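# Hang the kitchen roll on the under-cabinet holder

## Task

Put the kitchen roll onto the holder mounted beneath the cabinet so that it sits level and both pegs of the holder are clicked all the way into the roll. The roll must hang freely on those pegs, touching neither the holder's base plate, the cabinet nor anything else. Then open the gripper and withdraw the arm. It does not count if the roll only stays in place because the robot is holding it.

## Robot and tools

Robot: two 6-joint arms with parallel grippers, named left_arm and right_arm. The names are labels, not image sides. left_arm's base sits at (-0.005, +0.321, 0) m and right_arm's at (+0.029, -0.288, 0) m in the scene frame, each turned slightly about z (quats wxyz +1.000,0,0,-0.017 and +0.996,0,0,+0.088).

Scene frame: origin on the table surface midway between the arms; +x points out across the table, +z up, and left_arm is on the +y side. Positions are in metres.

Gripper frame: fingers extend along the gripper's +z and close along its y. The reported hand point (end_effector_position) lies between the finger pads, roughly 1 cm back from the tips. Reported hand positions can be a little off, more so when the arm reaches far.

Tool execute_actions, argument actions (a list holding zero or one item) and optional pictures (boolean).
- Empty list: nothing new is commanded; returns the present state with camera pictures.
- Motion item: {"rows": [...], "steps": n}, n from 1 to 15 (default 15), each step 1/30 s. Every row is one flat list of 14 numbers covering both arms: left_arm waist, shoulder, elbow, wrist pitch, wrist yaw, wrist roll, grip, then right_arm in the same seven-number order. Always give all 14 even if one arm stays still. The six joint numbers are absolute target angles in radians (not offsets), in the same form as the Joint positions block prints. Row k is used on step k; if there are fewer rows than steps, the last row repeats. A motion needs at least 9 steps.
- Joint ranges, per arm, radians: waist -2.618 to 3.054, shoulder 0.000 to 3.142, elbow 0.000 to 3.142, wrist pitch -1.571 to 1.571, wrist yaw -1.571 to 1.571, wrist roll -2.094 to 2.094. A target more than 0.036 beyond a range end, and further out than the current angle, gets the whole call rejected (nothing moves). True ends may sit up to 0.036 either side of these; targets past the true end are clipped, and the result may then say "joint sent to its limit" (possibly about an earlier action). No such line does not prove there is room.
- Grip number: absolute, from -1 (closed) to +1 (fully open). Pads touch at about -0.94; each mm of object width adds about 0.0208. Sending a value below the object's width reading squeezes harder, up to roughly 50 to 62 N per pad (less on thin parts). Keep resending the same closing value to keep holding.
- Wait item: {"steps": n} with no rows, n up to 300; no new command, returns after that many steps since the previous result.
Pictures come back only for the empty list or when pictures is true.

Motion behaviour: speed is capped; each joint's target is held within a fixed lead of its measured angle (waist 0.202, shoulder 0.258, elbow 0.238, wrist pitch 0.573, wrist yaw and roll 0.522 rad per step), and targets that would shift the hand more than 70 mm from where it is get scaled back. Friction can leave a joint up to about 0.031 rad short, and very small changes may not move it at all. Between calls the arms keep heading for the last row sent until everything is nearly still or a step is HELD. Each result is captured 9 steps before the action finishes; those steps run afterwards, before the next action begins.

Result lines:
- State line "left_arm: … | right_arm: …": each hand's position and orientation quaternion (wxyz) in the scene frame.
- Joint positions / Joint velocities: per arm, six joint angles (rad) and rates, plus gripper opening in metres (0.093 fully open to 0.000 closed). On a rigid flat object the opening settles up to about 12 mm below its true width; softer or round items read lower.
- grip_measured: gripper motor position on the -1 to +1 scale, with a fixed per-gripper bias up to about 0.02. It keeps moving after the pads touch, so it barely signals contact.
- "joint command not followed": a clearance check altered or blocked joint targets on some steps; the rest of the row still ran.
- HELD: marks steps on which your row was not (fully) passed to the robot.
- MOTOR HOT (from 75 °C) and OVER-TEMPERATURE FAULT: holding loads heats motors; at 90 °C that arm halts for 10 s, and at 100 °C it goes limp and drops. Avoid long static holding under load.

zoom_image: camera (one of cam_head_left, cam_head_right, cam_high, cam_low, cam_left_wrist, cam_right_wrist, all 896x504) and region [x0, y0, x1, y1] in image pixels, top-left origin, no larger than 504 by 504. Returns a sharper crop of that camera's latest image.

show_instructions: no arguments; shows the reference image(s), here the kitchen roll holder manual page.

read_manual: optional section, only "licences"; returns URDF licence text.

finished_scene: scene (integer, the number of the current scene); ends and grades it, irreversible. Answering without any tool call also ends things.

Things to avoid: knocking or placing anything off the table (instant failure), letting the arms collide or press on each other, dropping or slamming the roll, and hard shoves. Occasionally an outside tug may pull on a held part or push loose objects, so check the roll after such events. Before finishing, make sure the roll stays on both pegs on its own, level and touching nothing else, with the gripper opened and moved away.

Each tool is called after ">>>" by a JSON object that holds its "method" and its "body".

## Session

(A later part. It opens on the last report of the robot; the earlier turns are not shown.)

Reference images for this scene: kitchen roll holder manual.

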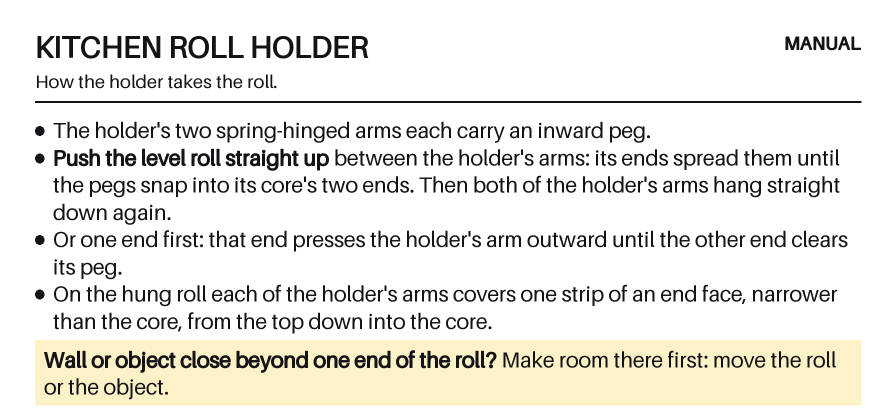

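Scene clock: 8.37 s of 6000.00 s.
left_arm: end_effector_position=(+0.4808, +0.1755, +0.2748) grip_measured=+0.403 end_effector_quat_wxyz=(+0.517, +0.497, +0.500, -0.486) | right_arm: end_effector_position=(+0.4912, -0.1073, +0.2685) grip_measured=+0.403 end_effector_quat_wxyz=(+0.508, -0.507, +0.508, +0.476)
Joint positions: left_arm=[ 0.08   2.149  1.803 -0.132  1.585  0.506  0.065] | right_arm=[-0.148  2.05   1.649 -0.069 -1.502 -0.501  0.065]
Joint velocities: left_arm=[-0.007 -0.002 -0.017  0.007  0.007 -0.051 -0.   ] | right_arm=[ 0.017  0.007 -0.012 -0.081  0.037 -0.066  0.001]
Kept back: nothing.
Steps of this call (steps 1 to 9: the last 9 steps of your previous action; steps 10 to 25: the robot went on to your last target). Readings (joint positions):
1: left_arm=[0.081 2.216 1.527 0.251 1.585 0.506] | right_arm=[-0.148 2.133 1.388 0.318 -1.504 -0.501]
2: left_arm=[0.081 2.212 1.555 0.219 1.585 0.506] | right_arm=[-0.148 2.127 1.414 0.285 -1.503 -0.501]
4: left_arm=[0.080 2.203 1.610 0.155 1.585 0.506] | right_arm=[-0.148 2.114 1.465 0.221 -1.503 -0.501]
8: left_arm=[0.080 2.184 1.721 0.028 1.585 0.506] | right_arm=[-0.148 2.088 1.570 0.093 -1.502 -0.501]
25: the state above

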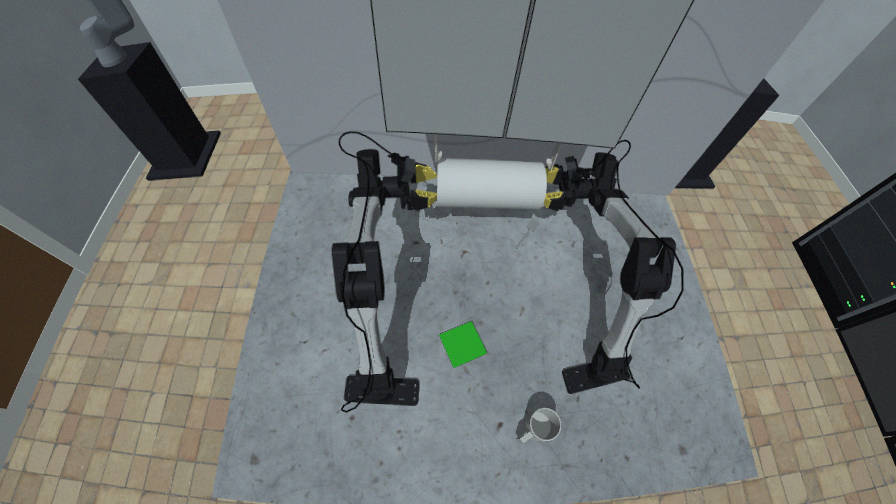

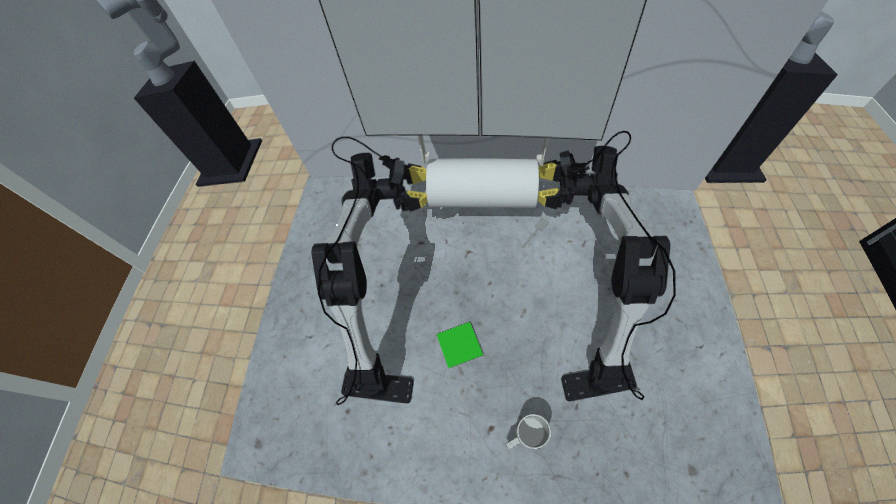

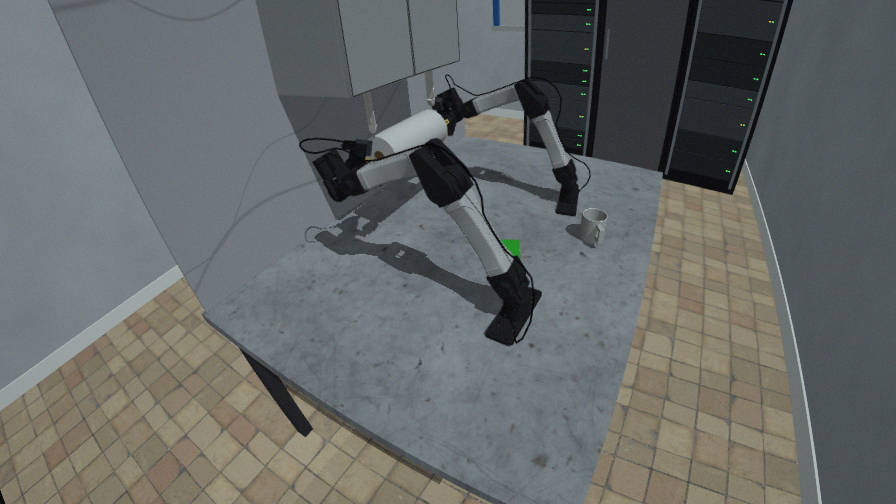

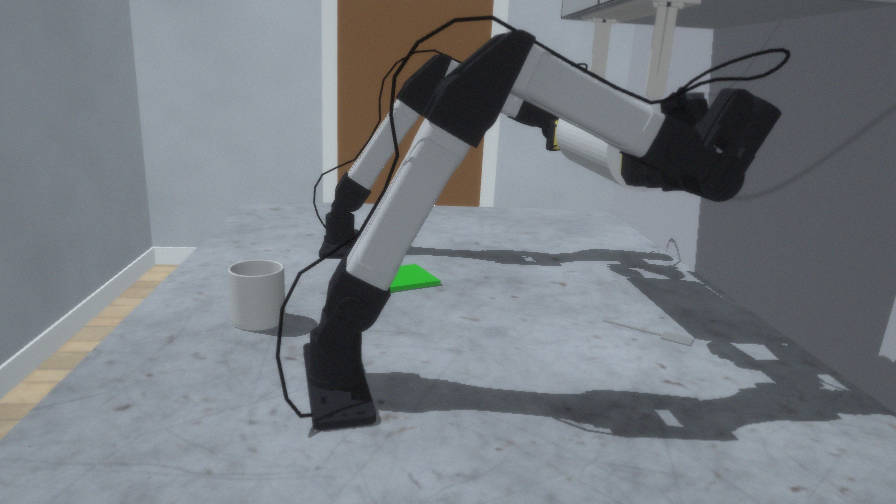

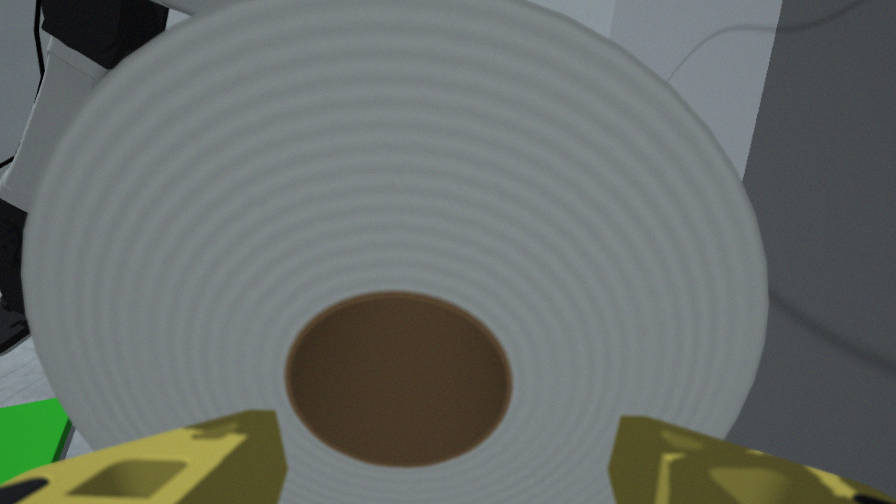

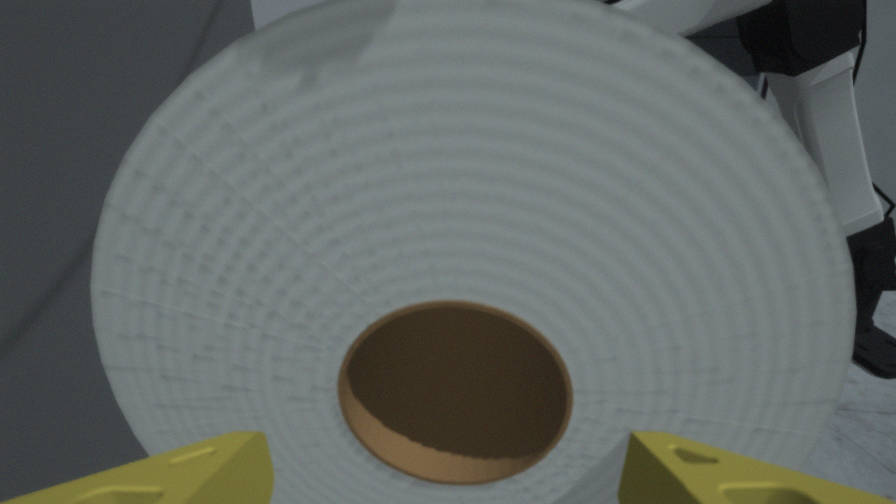

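The roll is nearly centred. I'll shift it slightly toward -y and raise it about 2.5 cm.

>>> {"method": "execute_actions", "body": {"actions": [{"rows":[[-0.015,2.15,1.83,-0.15,1.57,0.5,0.4,-0.08,2.045,1.67,-0.09,-1.52,-0.5,0.4],[-0.015,2.15,1.84,-0.16,1.57,0.5,0.4,-0.08,2.045,1.68,-0.1,-1.52,-0.5,0.4],[-0.015,2.15,1.85,-0.17,1.57,0.5,0.4,-0.08,2.045,1.69,-0.11,-1.52,-0.5,0.4],[-0.015,2.15,1.86,-0.18,1.57,0.5,0.4,-0.08,2.045,1.7,-0.12,-1.52,-0.5,0.4],[-0.015,2.15,1.87,-0.19,1.57,0.5,0.4,-0.08,2.045,1.71,-0.13,-1.52,-0.5,0.4],[-0.015,2.15,1.88,-0.2,1.57,0.5,0.4,-0.08,2.045,1.72,-0.14,-1.52,-0.5,0.4],[-0.015,2.15,1.89,-0.21,1.57,0.5,0.4,-0.08,2.045,1.73,-0.15,-1.52,-0.5,0.4],[-0.015,2.15,1.9,-0.22,1.57,0.5,0.4,-0.08,2.045,1.74,-0.16,-1.52,-0.5,0.4],[-0.015,2.15,1.91,-0.23,1.57,0.5,0.4,-0.08,2.045,1.75,-0.17,-1.52,-0.5,0.4],[-0.015,2.15,1.92,-0.24,1.57,0.5,0.4,-0.08,2.045,1.76,-0.18,-1.52,-0.5,0.4],[-0.015,2.15,1.93,-0.25,1.57,0.5,0.4,-0.08,2.045,1.77,-0.19,-1.52,-0.5,0.4],[-0.015,2.15,1.94,-0.26,1.57,0.5,0.4,-0.08,2.045,1.78,-0.2,-1.52,-0.5,0.4]]}]}}

>>> {"method": "execute_actions", "body": {"actions": [{"steps":24}], "pictures": true}}

Scene clock: 9.33 s of 6000.00 s.
left_arm: end_effector_position=(+0.4803, +0.1707, +0.2809) grip_measured=+0.403 end_effector_quat_wxyz=(+0.512, +0.497, +0.500, -0.491) | right_arm: end_effector_position=(+0.4928, -0.1110, +0.2737) grip_measured=+0.403 end_effector_quat_wxyz=(+0.506, -0.502, +0.514, +0.478)
Joint positions: left_arm=[ 0.07   2.152  1.833 -0.169  1.585  0.506  0.065] | right_arm=[-0.156  2.05   1.674 -0.109 -1.503 -0.501  0.065]
Joint velocities: left_arm=[-0.037 -0.002  0.276 -0.286  0.022  0.066  0.   ] | right_arm=[-0.037 -0.032  0.295 -0.227 -0.051  0.022 -0.001]
Steps of this call (steps 1 to 23: the robot went on to your last target; steps 24 to 29: the first 6 steps of this action). Readings (joint positions):
24: left_arm=[0.079 2.149 1.803 -0.138 1.585 0.506] | right_arm=[-0.148 2.050 1.649 -0.074 -1.502 -0.501]
25: left_arm=[0.078 2.149 1.804 -0.141 1.585 0.506] | right_arm=[-0.149 2.050 1.649 -0.077 -1.502 -0.501]
27: left_arm=[0.074 2.150 1.815 -0.154 1.585 0.506] | right_arm=[-0.153 2.050 1.657 -0.092 -1.502 -0.501]
29: the state above

Scene clock: 10.13 s of 6000.00 s.
left_arm: end_effector_position=(+0.4807, +0.1704, +0.3006) grip_measured=+0.403 end_effector_quat_wxyz=(+0.511, +0.495, +0.501, -0.493) | right_arm: end_effector_position=(+0.4936, -0.1113, +0.2914) grip_measured=+0.403 end_effector_quat_wxyz=(+0.502, -0.499, +0.516, +0.482)
Joint positions: left_arm=[ 0.07   2.152  1.913 -0.256  1.585  0.506  0.065] | right_arm=[-0.157  2.05   1.747 -0.196 -1.507 -0.501  0.065]
Joint velocities: left_arm=[-0.002  0.007  0.022  0.11   0.037  0.007  0.   ] | right_arm=[-0.027  0.007 -0.007 -0.051 -0.007 -0.037 -0.   ]
Kept back: nothing.
Steps of this call (steps 1 to 9: the last 9 steps of your previous action; steps 10 to 24: the robot went on to your last target). Readings (joint positions):
1: left_arm=[0.070 2.152 1.844 -0.177 1.585 0.506] | right_arm=[-0.157 2.050 1.685 -0.116 -1.504 -0.501]
2: left_arm=[0.070 2.152 1.855 -0.184 1.585 0.506] | right_arm=[-0.157 2.050 1.697 -0.124 -1.505 -0.501]
4: left_arm=[0.070 2.152 1.877 -0.200 1.585 0.506] | right_arm=[-0.157 2.050 1.719 -0.139 -1.506 -0.501]
8: left_arm=[0.070 2.152 1.910 -0.229 1.585 0.506] | right_arm=[-0.157 2.050 1.747 -0.173 -1.505 -0.501]
24: the state above

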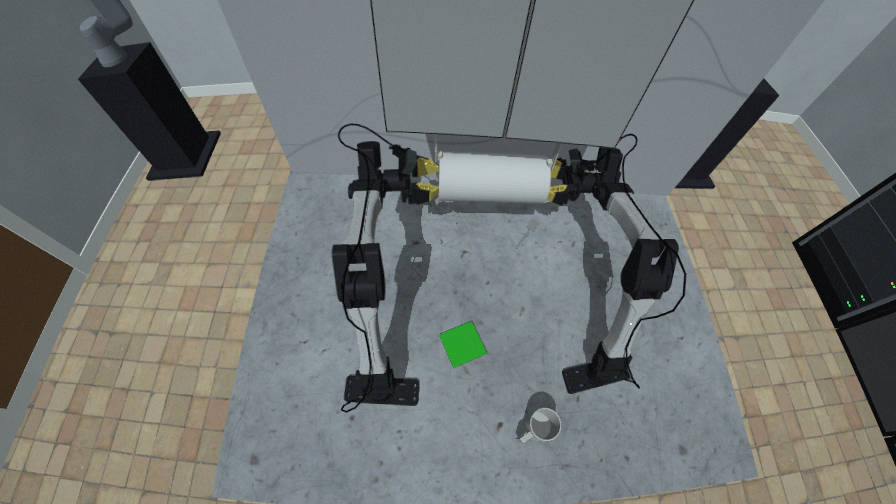

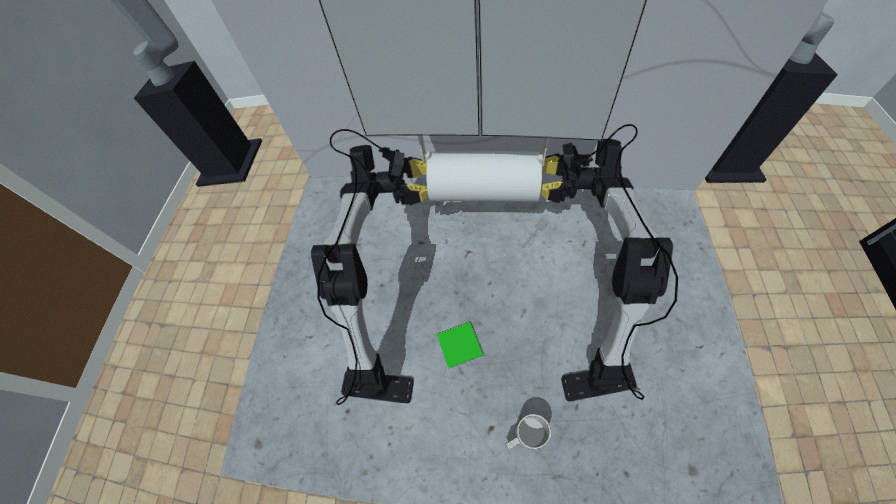

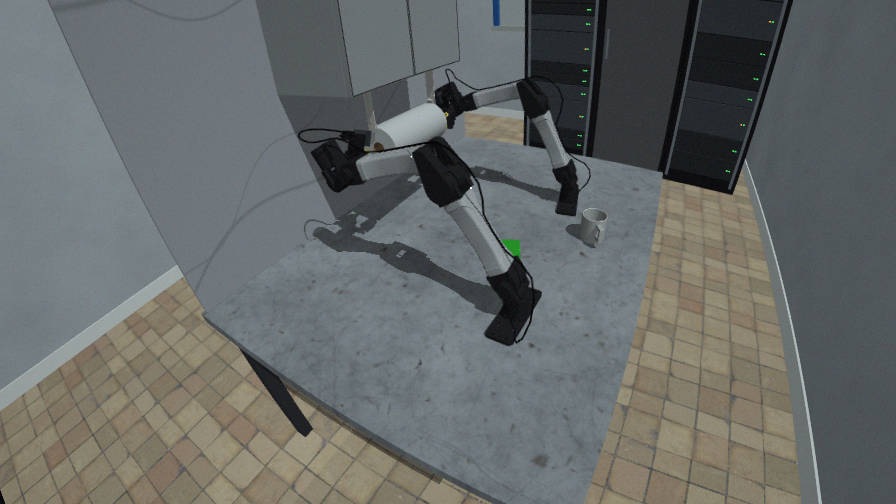

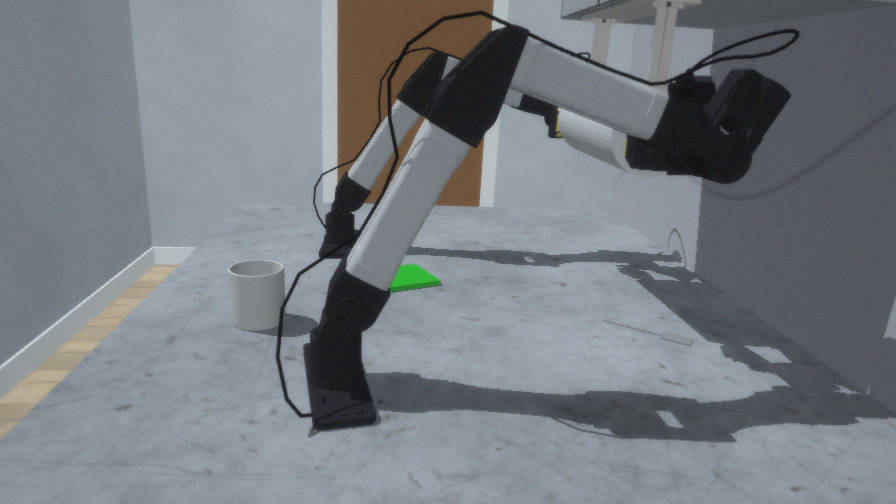

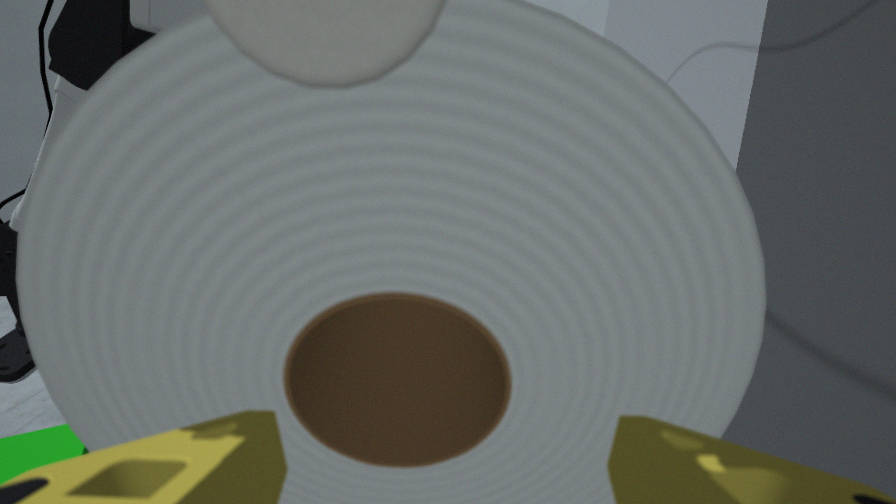

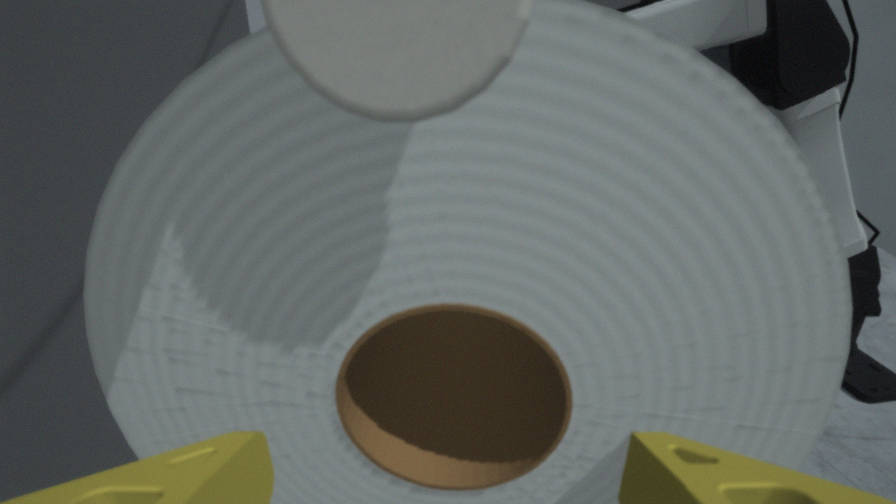

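>>> {"method": "execute_actions", "body": {"actions": [{"rows":[[-0.015,2.156,1.966,-0.28,1.57,0.5,0.4,-0.075,2.045,1.797,-0.217,-1.52,-0.5,0.4],[-0.015,2.162,1.992,-0.3,1.57,0.5,0.4,-0.075,2.045,1.814,-0.234,-1.52,-0.5,0.4],[-0.015,2.168,2.018,-0.32,1.57,0.5,0.4,-0.075,2.045,1.831,-0.251,-1.52,-0.5,0.4],[-0.015,2.174,2.044,-0.34,1.57,0.5,0.4,-0.075,2.045,1.848,-0.268,-1.52,-0.5,0.4],[-0.015,2.18,2.07,-0.36,1.57,0.5,0.4,-0.075,2.045,1.865,-0.285,-1.52,-0.5,0.4],[-0.015,2.186,2.096,-0.38,1.57,0.5,0.4,-0.075,2.045,1.882,-0.302,-1.52,-0.5,0.4],[-0.015,2.192,2.122,-0.4,1.57,0.5,0.4,-0.075,2.045,1.899,-0.319,-1.52,-0.5,0.4],[-0.015,2.198,2.148,-0.42,1.57,0.5,0.4,-0.075,2.045,1.916,-0.336,-1.52,-0.5,0.4],[-0.015,2.204,2.174,-0.44,1.57,0.5,0.4,-0.075,2.045,1.933,-0.353,-1.52,-0.5,0.4],[-0.015,2.21,2.2,-0.46,1.57,0.5,0.4,-0.075,2.045,1.95,-0.37,-1.52,-0.5,0.4],[-0.015,2.216,2.226,-0.48,1.57,0.5,0.4,-0.075,2.045,1.967,-0.387,-1.52,-0.5,0.4],[-0.015,2.222,2.252,-0.5,1.57,0.5,0.4,-0.075,2.045,1.984,-0.404,-1.52,-0.5,0.4],[-0.015,2.228,2.278,-0.52,1.57,0.5,0.4,-0.075,2.045,2.001,-0.421,-1.52,-0.5,0.4],[-0.015,2.236,2.304,-0.545,1.57,0.5,0.4,-0.075,2.045,2.02,-0.44,-1.52,-0.5,0.4],[-0.015,2.245,2.335,-0.57,1.57,0.5,0.4,-0.075,2.045,2.04,-0.46,-1.52,-0.5,0.4]]}]}}

>>> {"method": "execute_actions", "body": {"actions": [{"steps":26}], "pictures": true}}

Scene clock: 11.23 s of 6000.00 s.
left_arm: end_effector_position=(+0.4878, +0.1706, +0.3130) grip_measured=+0.403 end_effector_quat_wxyz=(+0.511, +0.496, +0.501, -0.492) | right_arm: end_effector_position=(+0.4961, -0.1114, +0.3051) grip_measured=+0.403 end_effector_quat_wxyz=(+0.501, -0.495, +0.524, +0.479)
Joint positions: left_arm=[ 0.07   2.187  2.018 -0.324  1.585  0.507  0.065] | right_arm=[-0.157  2.05   1.809 -0.267 -1.491 -0.501  0.065]
Joint velocities: left_arm=[-0.007  0.256  0.706 -0.476  0.022 -0.022 -0.   ] | right_arm=[-0.022  0.051  0.447 -0.491  0.095 -0.022  0.001]
Steps of this call (steps 1 to 15: the robot went on to your last target; steps 16 to 27: nothing new was sent; steps 28 to 33: the first 6 steps of this action). Readings (joint positions):
28: left_arm=[0.070 2.153 1.918 -0.262 1.585 0.506] | right_arm=[-0.157 2.050 1.751 -0.201 -1.507 -0.501]
29: left_arm=[0.070 2.157 1.930 -0.271 1.585 0.506] | right_arm=[-0.157 2.050 1.758 -0.210 -1.506 -0.501]
31: left_arm=[0.070 2.171 1.971 -0.295 1.585 0.506] | right_arm=[-0.157 2.050 1.780 -0.236 -1.499 -0.501]
33: the state above

Scene clock: 12.10 s of 6000.00 s.
left_arm: end_effector_position=(+0.4877, +0.1706, +0.3640) grip_measured=+0.403 end_effector_quat_wxyz=(+0.511, +0.496, +0.501, -0.492) | right_arm: end_effector_position=(+0.4923, -0.1116, +0.3593) grip_measured=+0.403 end_effector_quat_wxyz=(+0.508, -0.501, +0.517, +0.472)
Joint positions: left_arm=[ 0.07   2.241  2.314 -0.565  1.585  0.507  0.065] | right_arm=[-0.157  2.052  2.021 -0.451 -1.491 -0.501  0.065]
Joint velocities: left_arm=[-0.002 -0.007 -0.007 -0.007 -0.007 -0.081 -0.001] | right_arm=[ 0.017  0.002 -0.002 -0.022  0.022  0.037 -0.   ]
Kept back: nothing.
Steps of this call (steps 1 to 9: the last 9 steps of your previous action; steps 10 to 26: the robot went on to your last target). Readings (joint positions):
1: left_arm=[0.070 2.195 2.043 -0.340 1.585 0.507] | right_arm=[-0.157 2.051 1.826 -0.281 -1.489 -0.501]
2: left_arm=[0.070 2.202 2.070 -0.357 1.585 0.507] | right_arm=[-0.157 2.052 1.845 -0.295 -1.489 -0.501]
4: left_arm=[0.070 2.212 2.123 -0.391 1.585 0.507] | right_arm=[-0.157 2.052 1.888 -0.320 -1.489 -0.501]
8: left_arm=[0.070 2.227 2.232 -0.463 1.585 0.507] | right_arm=[-0.157 2.052 1.965 -0.373 -1.489 -0.501]
26: the state above

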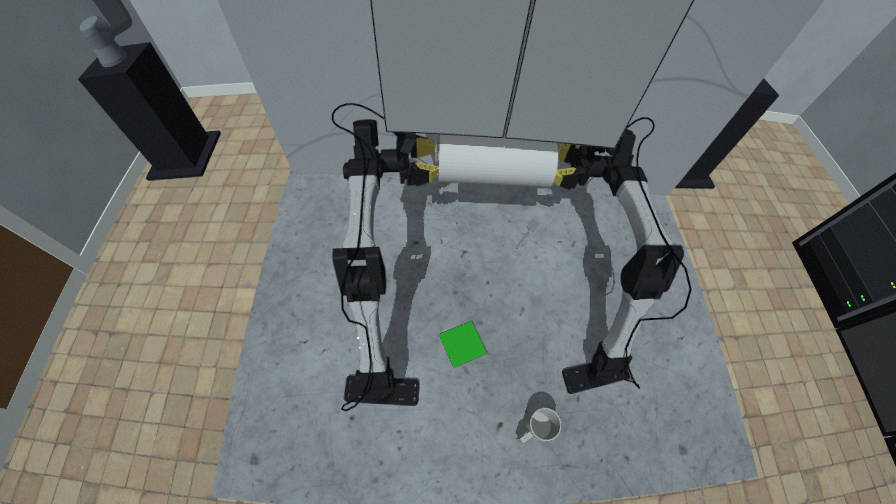

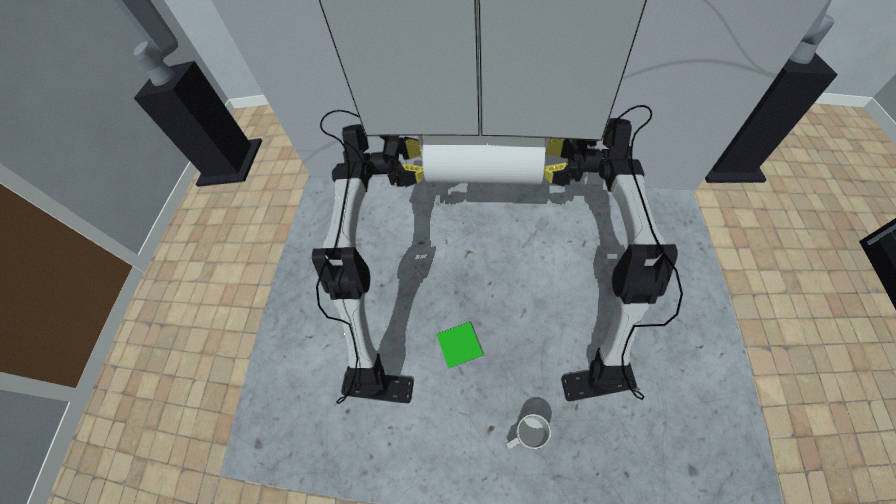

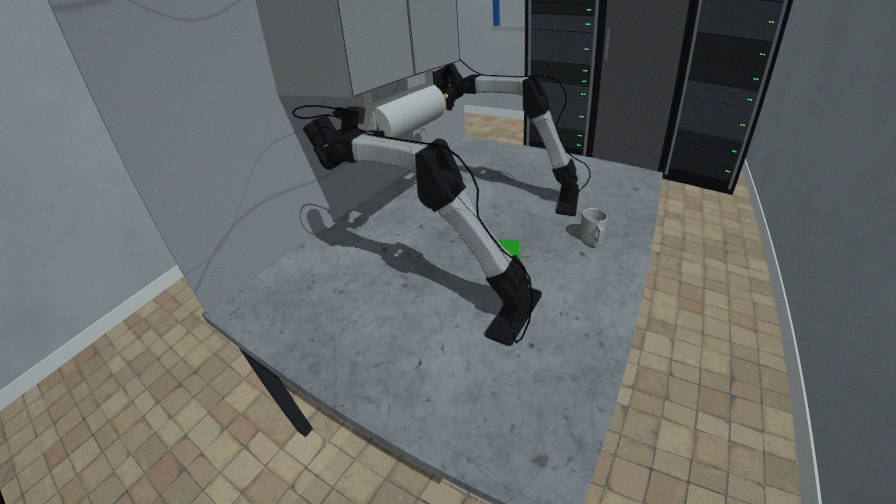

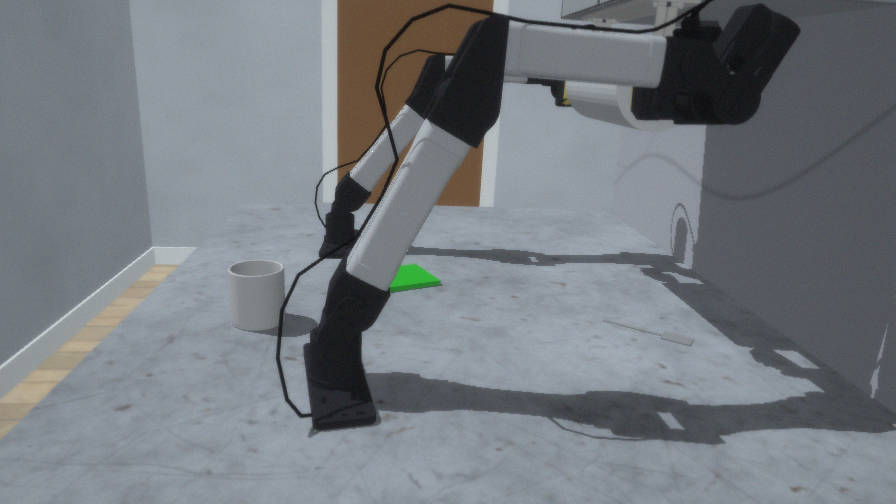

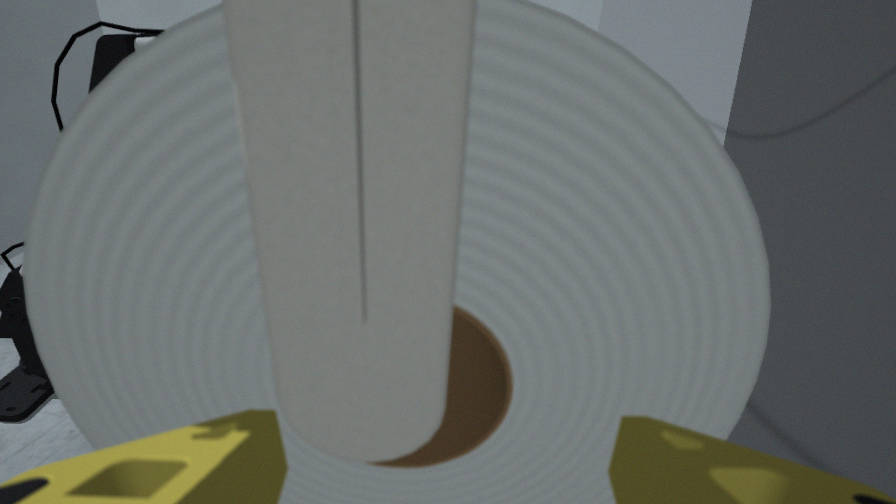

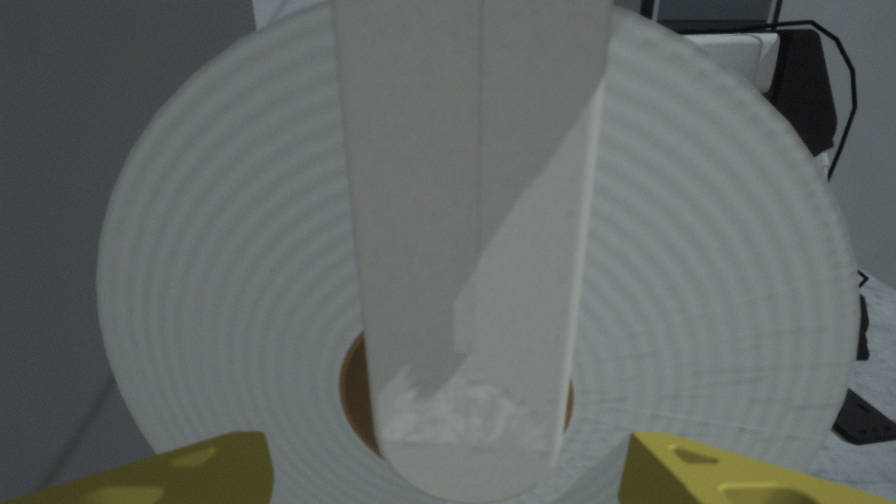

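>>> {"method": "execute_actions", "body": {"actions": [{"rows":[[-0.005,2.245,2.365,-0.59,1.57,0.5,0.4,-0.065,2.045,2.04,-0.46,-1.55,-0.5,0.4]],"steps":10}]}}

>>> {"method": "execute_actions", "body": {"actions": [{"rows":[[0.0,2.245,2.3,-0.56,1.57,0.5,0.4,-0.08,2.045,2.02,-0.46,-1.52,-0.5,0.4],[0.01,2.245,2.3,-0.56,1.57,0.5,0.4,-0.09,2.045,2.02,-0.46,-1.52,-0.5,0.4],[0.02,2.245,2.3,-0.56,1.57,0.5,0.4,-0.1,2.045,2.02,-0.46,-1.52,-0.5,0.4],[0.03,2.245,2.3,-0.56,1.57,0.5,0.4,-0.11,2.045,2.02,-0.46,-1.52,-0.5,0.4],[0.045,2.245,2.3,-0.56,1.57,0.5,0.4,-0.125,2.045,2.02,-0.46,-1.52,-0.5,0.4],[0.065,2.245,2.3,-0.56,1.57,0.5,0.4,-0.145,2.045,2.0,-0.46,-1.52,-0.5,0.4],[0.085,2.245,2.3,-0.56,1.57,0.5,0.4,-0.165,2.045,1.98,-0.46,-1.52,-0.5,0.4],[0.11,2.245,2.28,-0.56,1.57,0.5,0.4,-0.19,2.045,1.96,-0.46,-1.52,-0.5,0.4],[0.15,2.245,2.26,-0.56,1.57,0.5,0.4,-0.23,2.045,1.94,-0.46,-1.52,-0.5,0.4],[0.2,2.22,2.22,-0.56,1.57,0.5,0.4,-0.28,2.03,1.92,-0.46,-1.52,-0.5,0.4],[0.26,2.18,2.16,-0.54,1.57,0.5,0.4,-0.34,2.0,1.89,-0.46,-1.52,-0.5,0.4],[0.33,2.13,2.09,-0.52,1.57,0.5,0.4,-0.41,1.96,1.85,-0.46,-1.52,-0.5,0.4],[0.4,2.08,2.02,-0.5,1.57,0.5,0.4,-0.48,1.92,1.81,-0.46,-1.52,-0.5,0.4],[0.47,2.03,1.95,-0.48,1.57,0.5,0.4,-0.55,1.88,1.77,-0.46,-1.52,-0.5,0.4],[0.53,2.0,1.9,-0.46,1.57,0.5,0.4,-0.62,1.85,1.74,-0.46,-1.52,-0.5,0.4]]}]}}

>>> {"method": "execute_actions", "body": {"actions": [{"steps":32}], "pictures": true}}

Scene clock: 13.30 s of 6000.00 s.
left_arm: end_effector_position=(+0.4875, +0.1706, +0.3647) grip_measured=+0.403 end_effector_quat_wxyz=(+0.511, +0.495, +0.501, -0.493) | right_arm: end_effector_position=(+0.4920, -0.1116, +0.3594) grip_measured=+0.403 end_effector_quat_wxyz=(+0.508, -0.501, +0.517, +0.473)
Joint positions: left_arm=[ 0.07   2.242  2.319 -0.572  1.585  0.507  0.065] | right_arm=[-0.157  2.052  2.021 -0.452 -1.493 -0.501  0.065]
Joint velocities: left_arm=[-0.012  0.076  0.227 -0.154 -0.022 -0.022 -0.001] | right_arm=[-0.017  0.002 -0.022 -0.051 -0.139 -0.022  0.   ]
Steps of this call (steps 1 to 30: the robot went on to your last target; steps 31 to 35: nothing new was sent; step 36: the first step of this action). Readings (joint positions):
36: the state above

Scene clock: 13.80 s of 6000.00 s.
left_arm: end_effector_position=(+0.4895, +0.1750, +0.3610) grip_measured=+0.403 end_effector_quat_wxyz=(+0.509, +0.489, +0.508, -0.495) | right_arm: end_effector_position=(+0.4927, -0.1143, +0.3593) grip_measured=+0.403 end_effector_quat_wxyz=(+0.508, -0.499, +0.519, +0.473)
Joint positions: left_arm=[ 0.078  2.245  2.312 -0.58   1.584  0.507  0.065] | right_arm=[-0.163  2.052  2.021 -0.454 -1.494 -0.5    0.065]
Joint velocities: left_arm=[ 0.051  0.007 -0.051  0.066 -0.007 -0.007 -0.   ] | right_arm=[-0.032 -0.012 -0.022  0.007  0.051 -0.037 -0.001]
Steps of this call (steps 1 to 9: the last 9 steps of your previous action; steps 10 to 15: the first 6 steps of this action). Readings (joint positions):
10: left_arm=[0.071 2.245 2.335 -0.583 1.585 0.507] | right_arm=[-0.157 2.052 2.021 -0.454 -1.496 -0.500]
11: left_arm=[0.072 2.245 2.330 -0.581 1.585 0.507] | right_arm=[-0.157 2.052 2.021 -0.454 -1.494 -0.500]
13: left_arm=[0.074 2.245 2.319 -0.580 1.585 0.507] | right_arm=[-0.160 2.052 2.021 -0.454 -1.494 -0.500]
15: the state above

Scene clock: 14.87 s of 6000.00 s.
left_arm: end_effector_position=(+0.4658, +0.3833, +0.3500) grip_measured=+0.403 end_effector_quat_wxyz=(+0.596, +0.344, +0.619, -0.380) | right_arm: end_effector_position=(+0.4753, -0.3148, +0.3620) grip_measured=+0.403 end_effector_quat_wxyz=(+0.590, -0.355, +0.623, +0.371)
Joint positions: left_arm=[ 0.527  2.009  1.918 -0.475  1.568  0.506  0.065] | right_arm=[-0.621  1.854  1.765 -0.457 -1.517 -0.5    0.065]
Joint velocities: left_arm=[ 0.007 -0.002 -0.007 -0.022 -0.051  0.007 -0.001] | right_arm=[ 0.002  0.002 -0.007 -0.066 -0.037 -0.022 -0.001]
Kept back: nothing.
Steps of this call (steps 1 to 9: the last 9 steps of your previous action; steps 10 to 32: the robot went on to your last target). Readings (joint positions):
1: left_arm=[0.081 2.245 2.312 -0.580 1.583 0.507] | right_arm=[-0.165 2.052 2.018 -0.454 -1.495 -0.500]
2: left_arm=[0.085 2.245 2.309 -0.578 1.581 0.507] | right_arm=[-0.168 2.052 2.011 -0.453 -1.499 -0.500]
4: left_arm=[0.107 2.240 2.286 -0.570 1.581 0.507] | right_arm=[-0.188 2.050 1.982 -0.452 -1.507 -0.500]
8: left_arm=[0.253 2.167 2.111 -0.547 1.575 0.506] | right_arm=[-0.346 2.001 1.865 -0.456 -1.509 -0.500]
32: the state above

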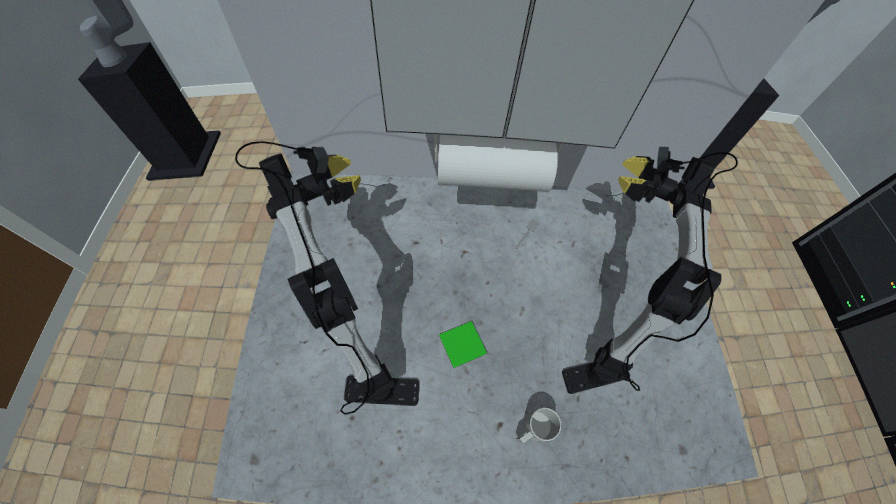

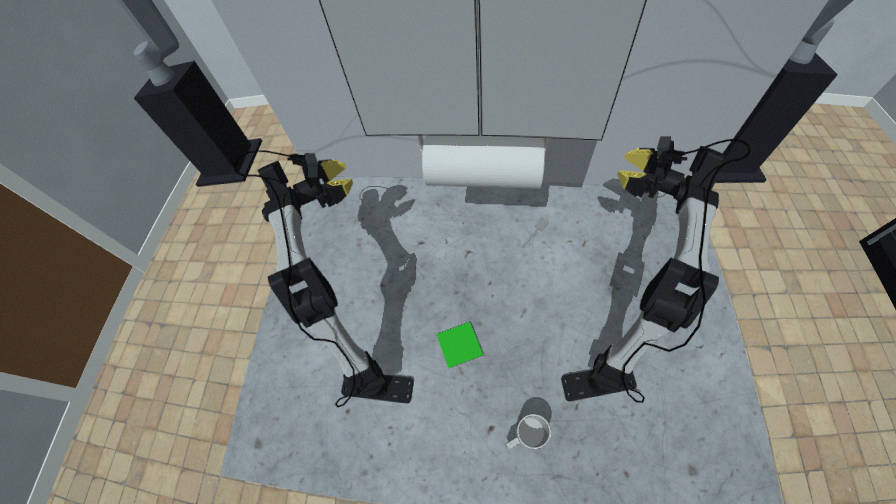

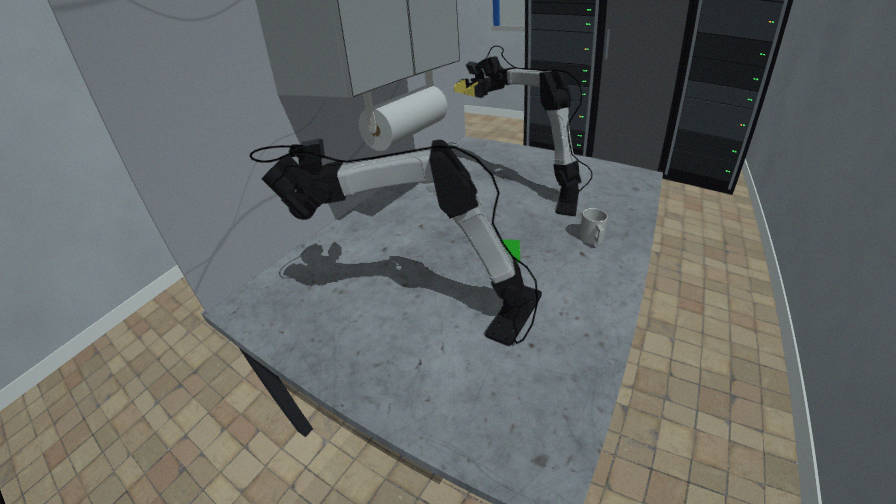

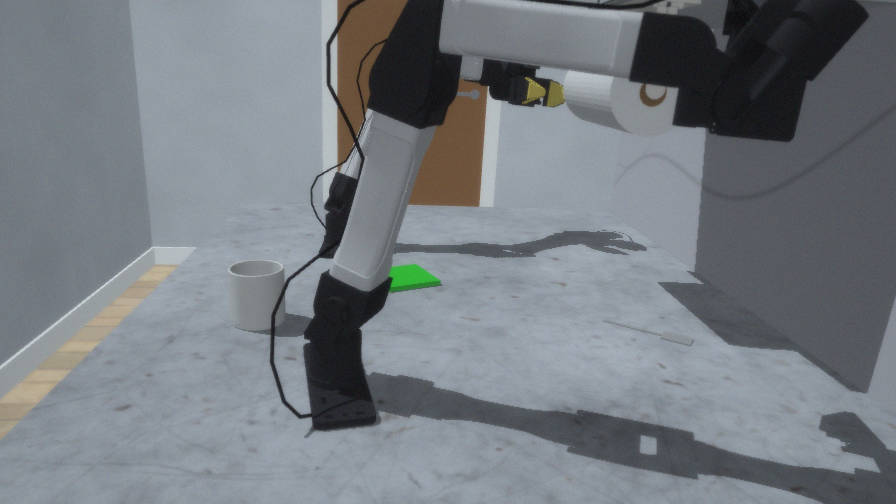

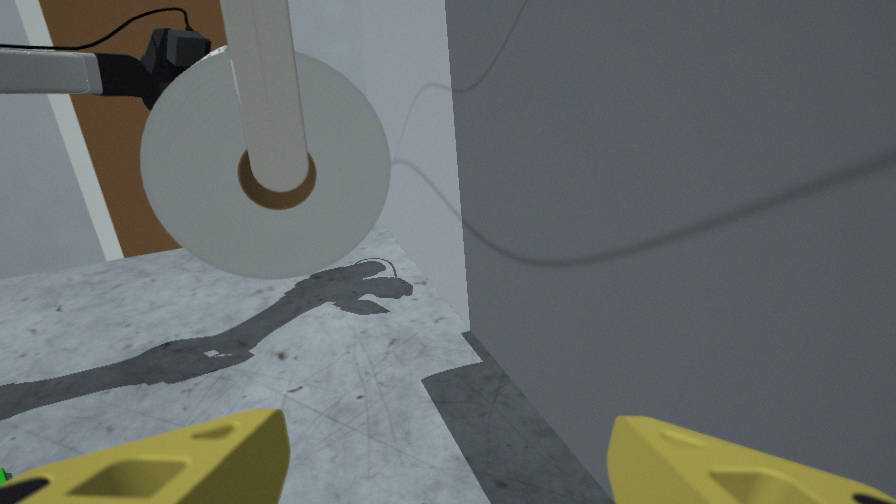

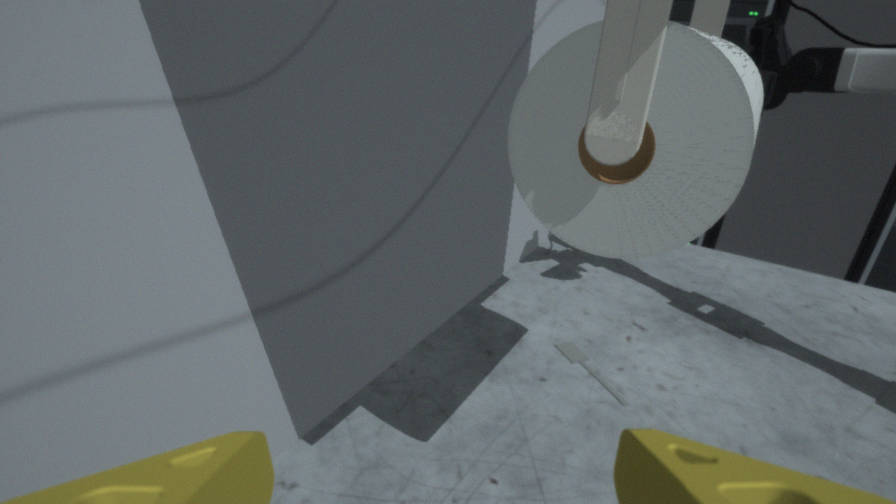

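>>> {"method": "finished_scene", "body": {"scene": 2}}

The scene is finished: the task was done.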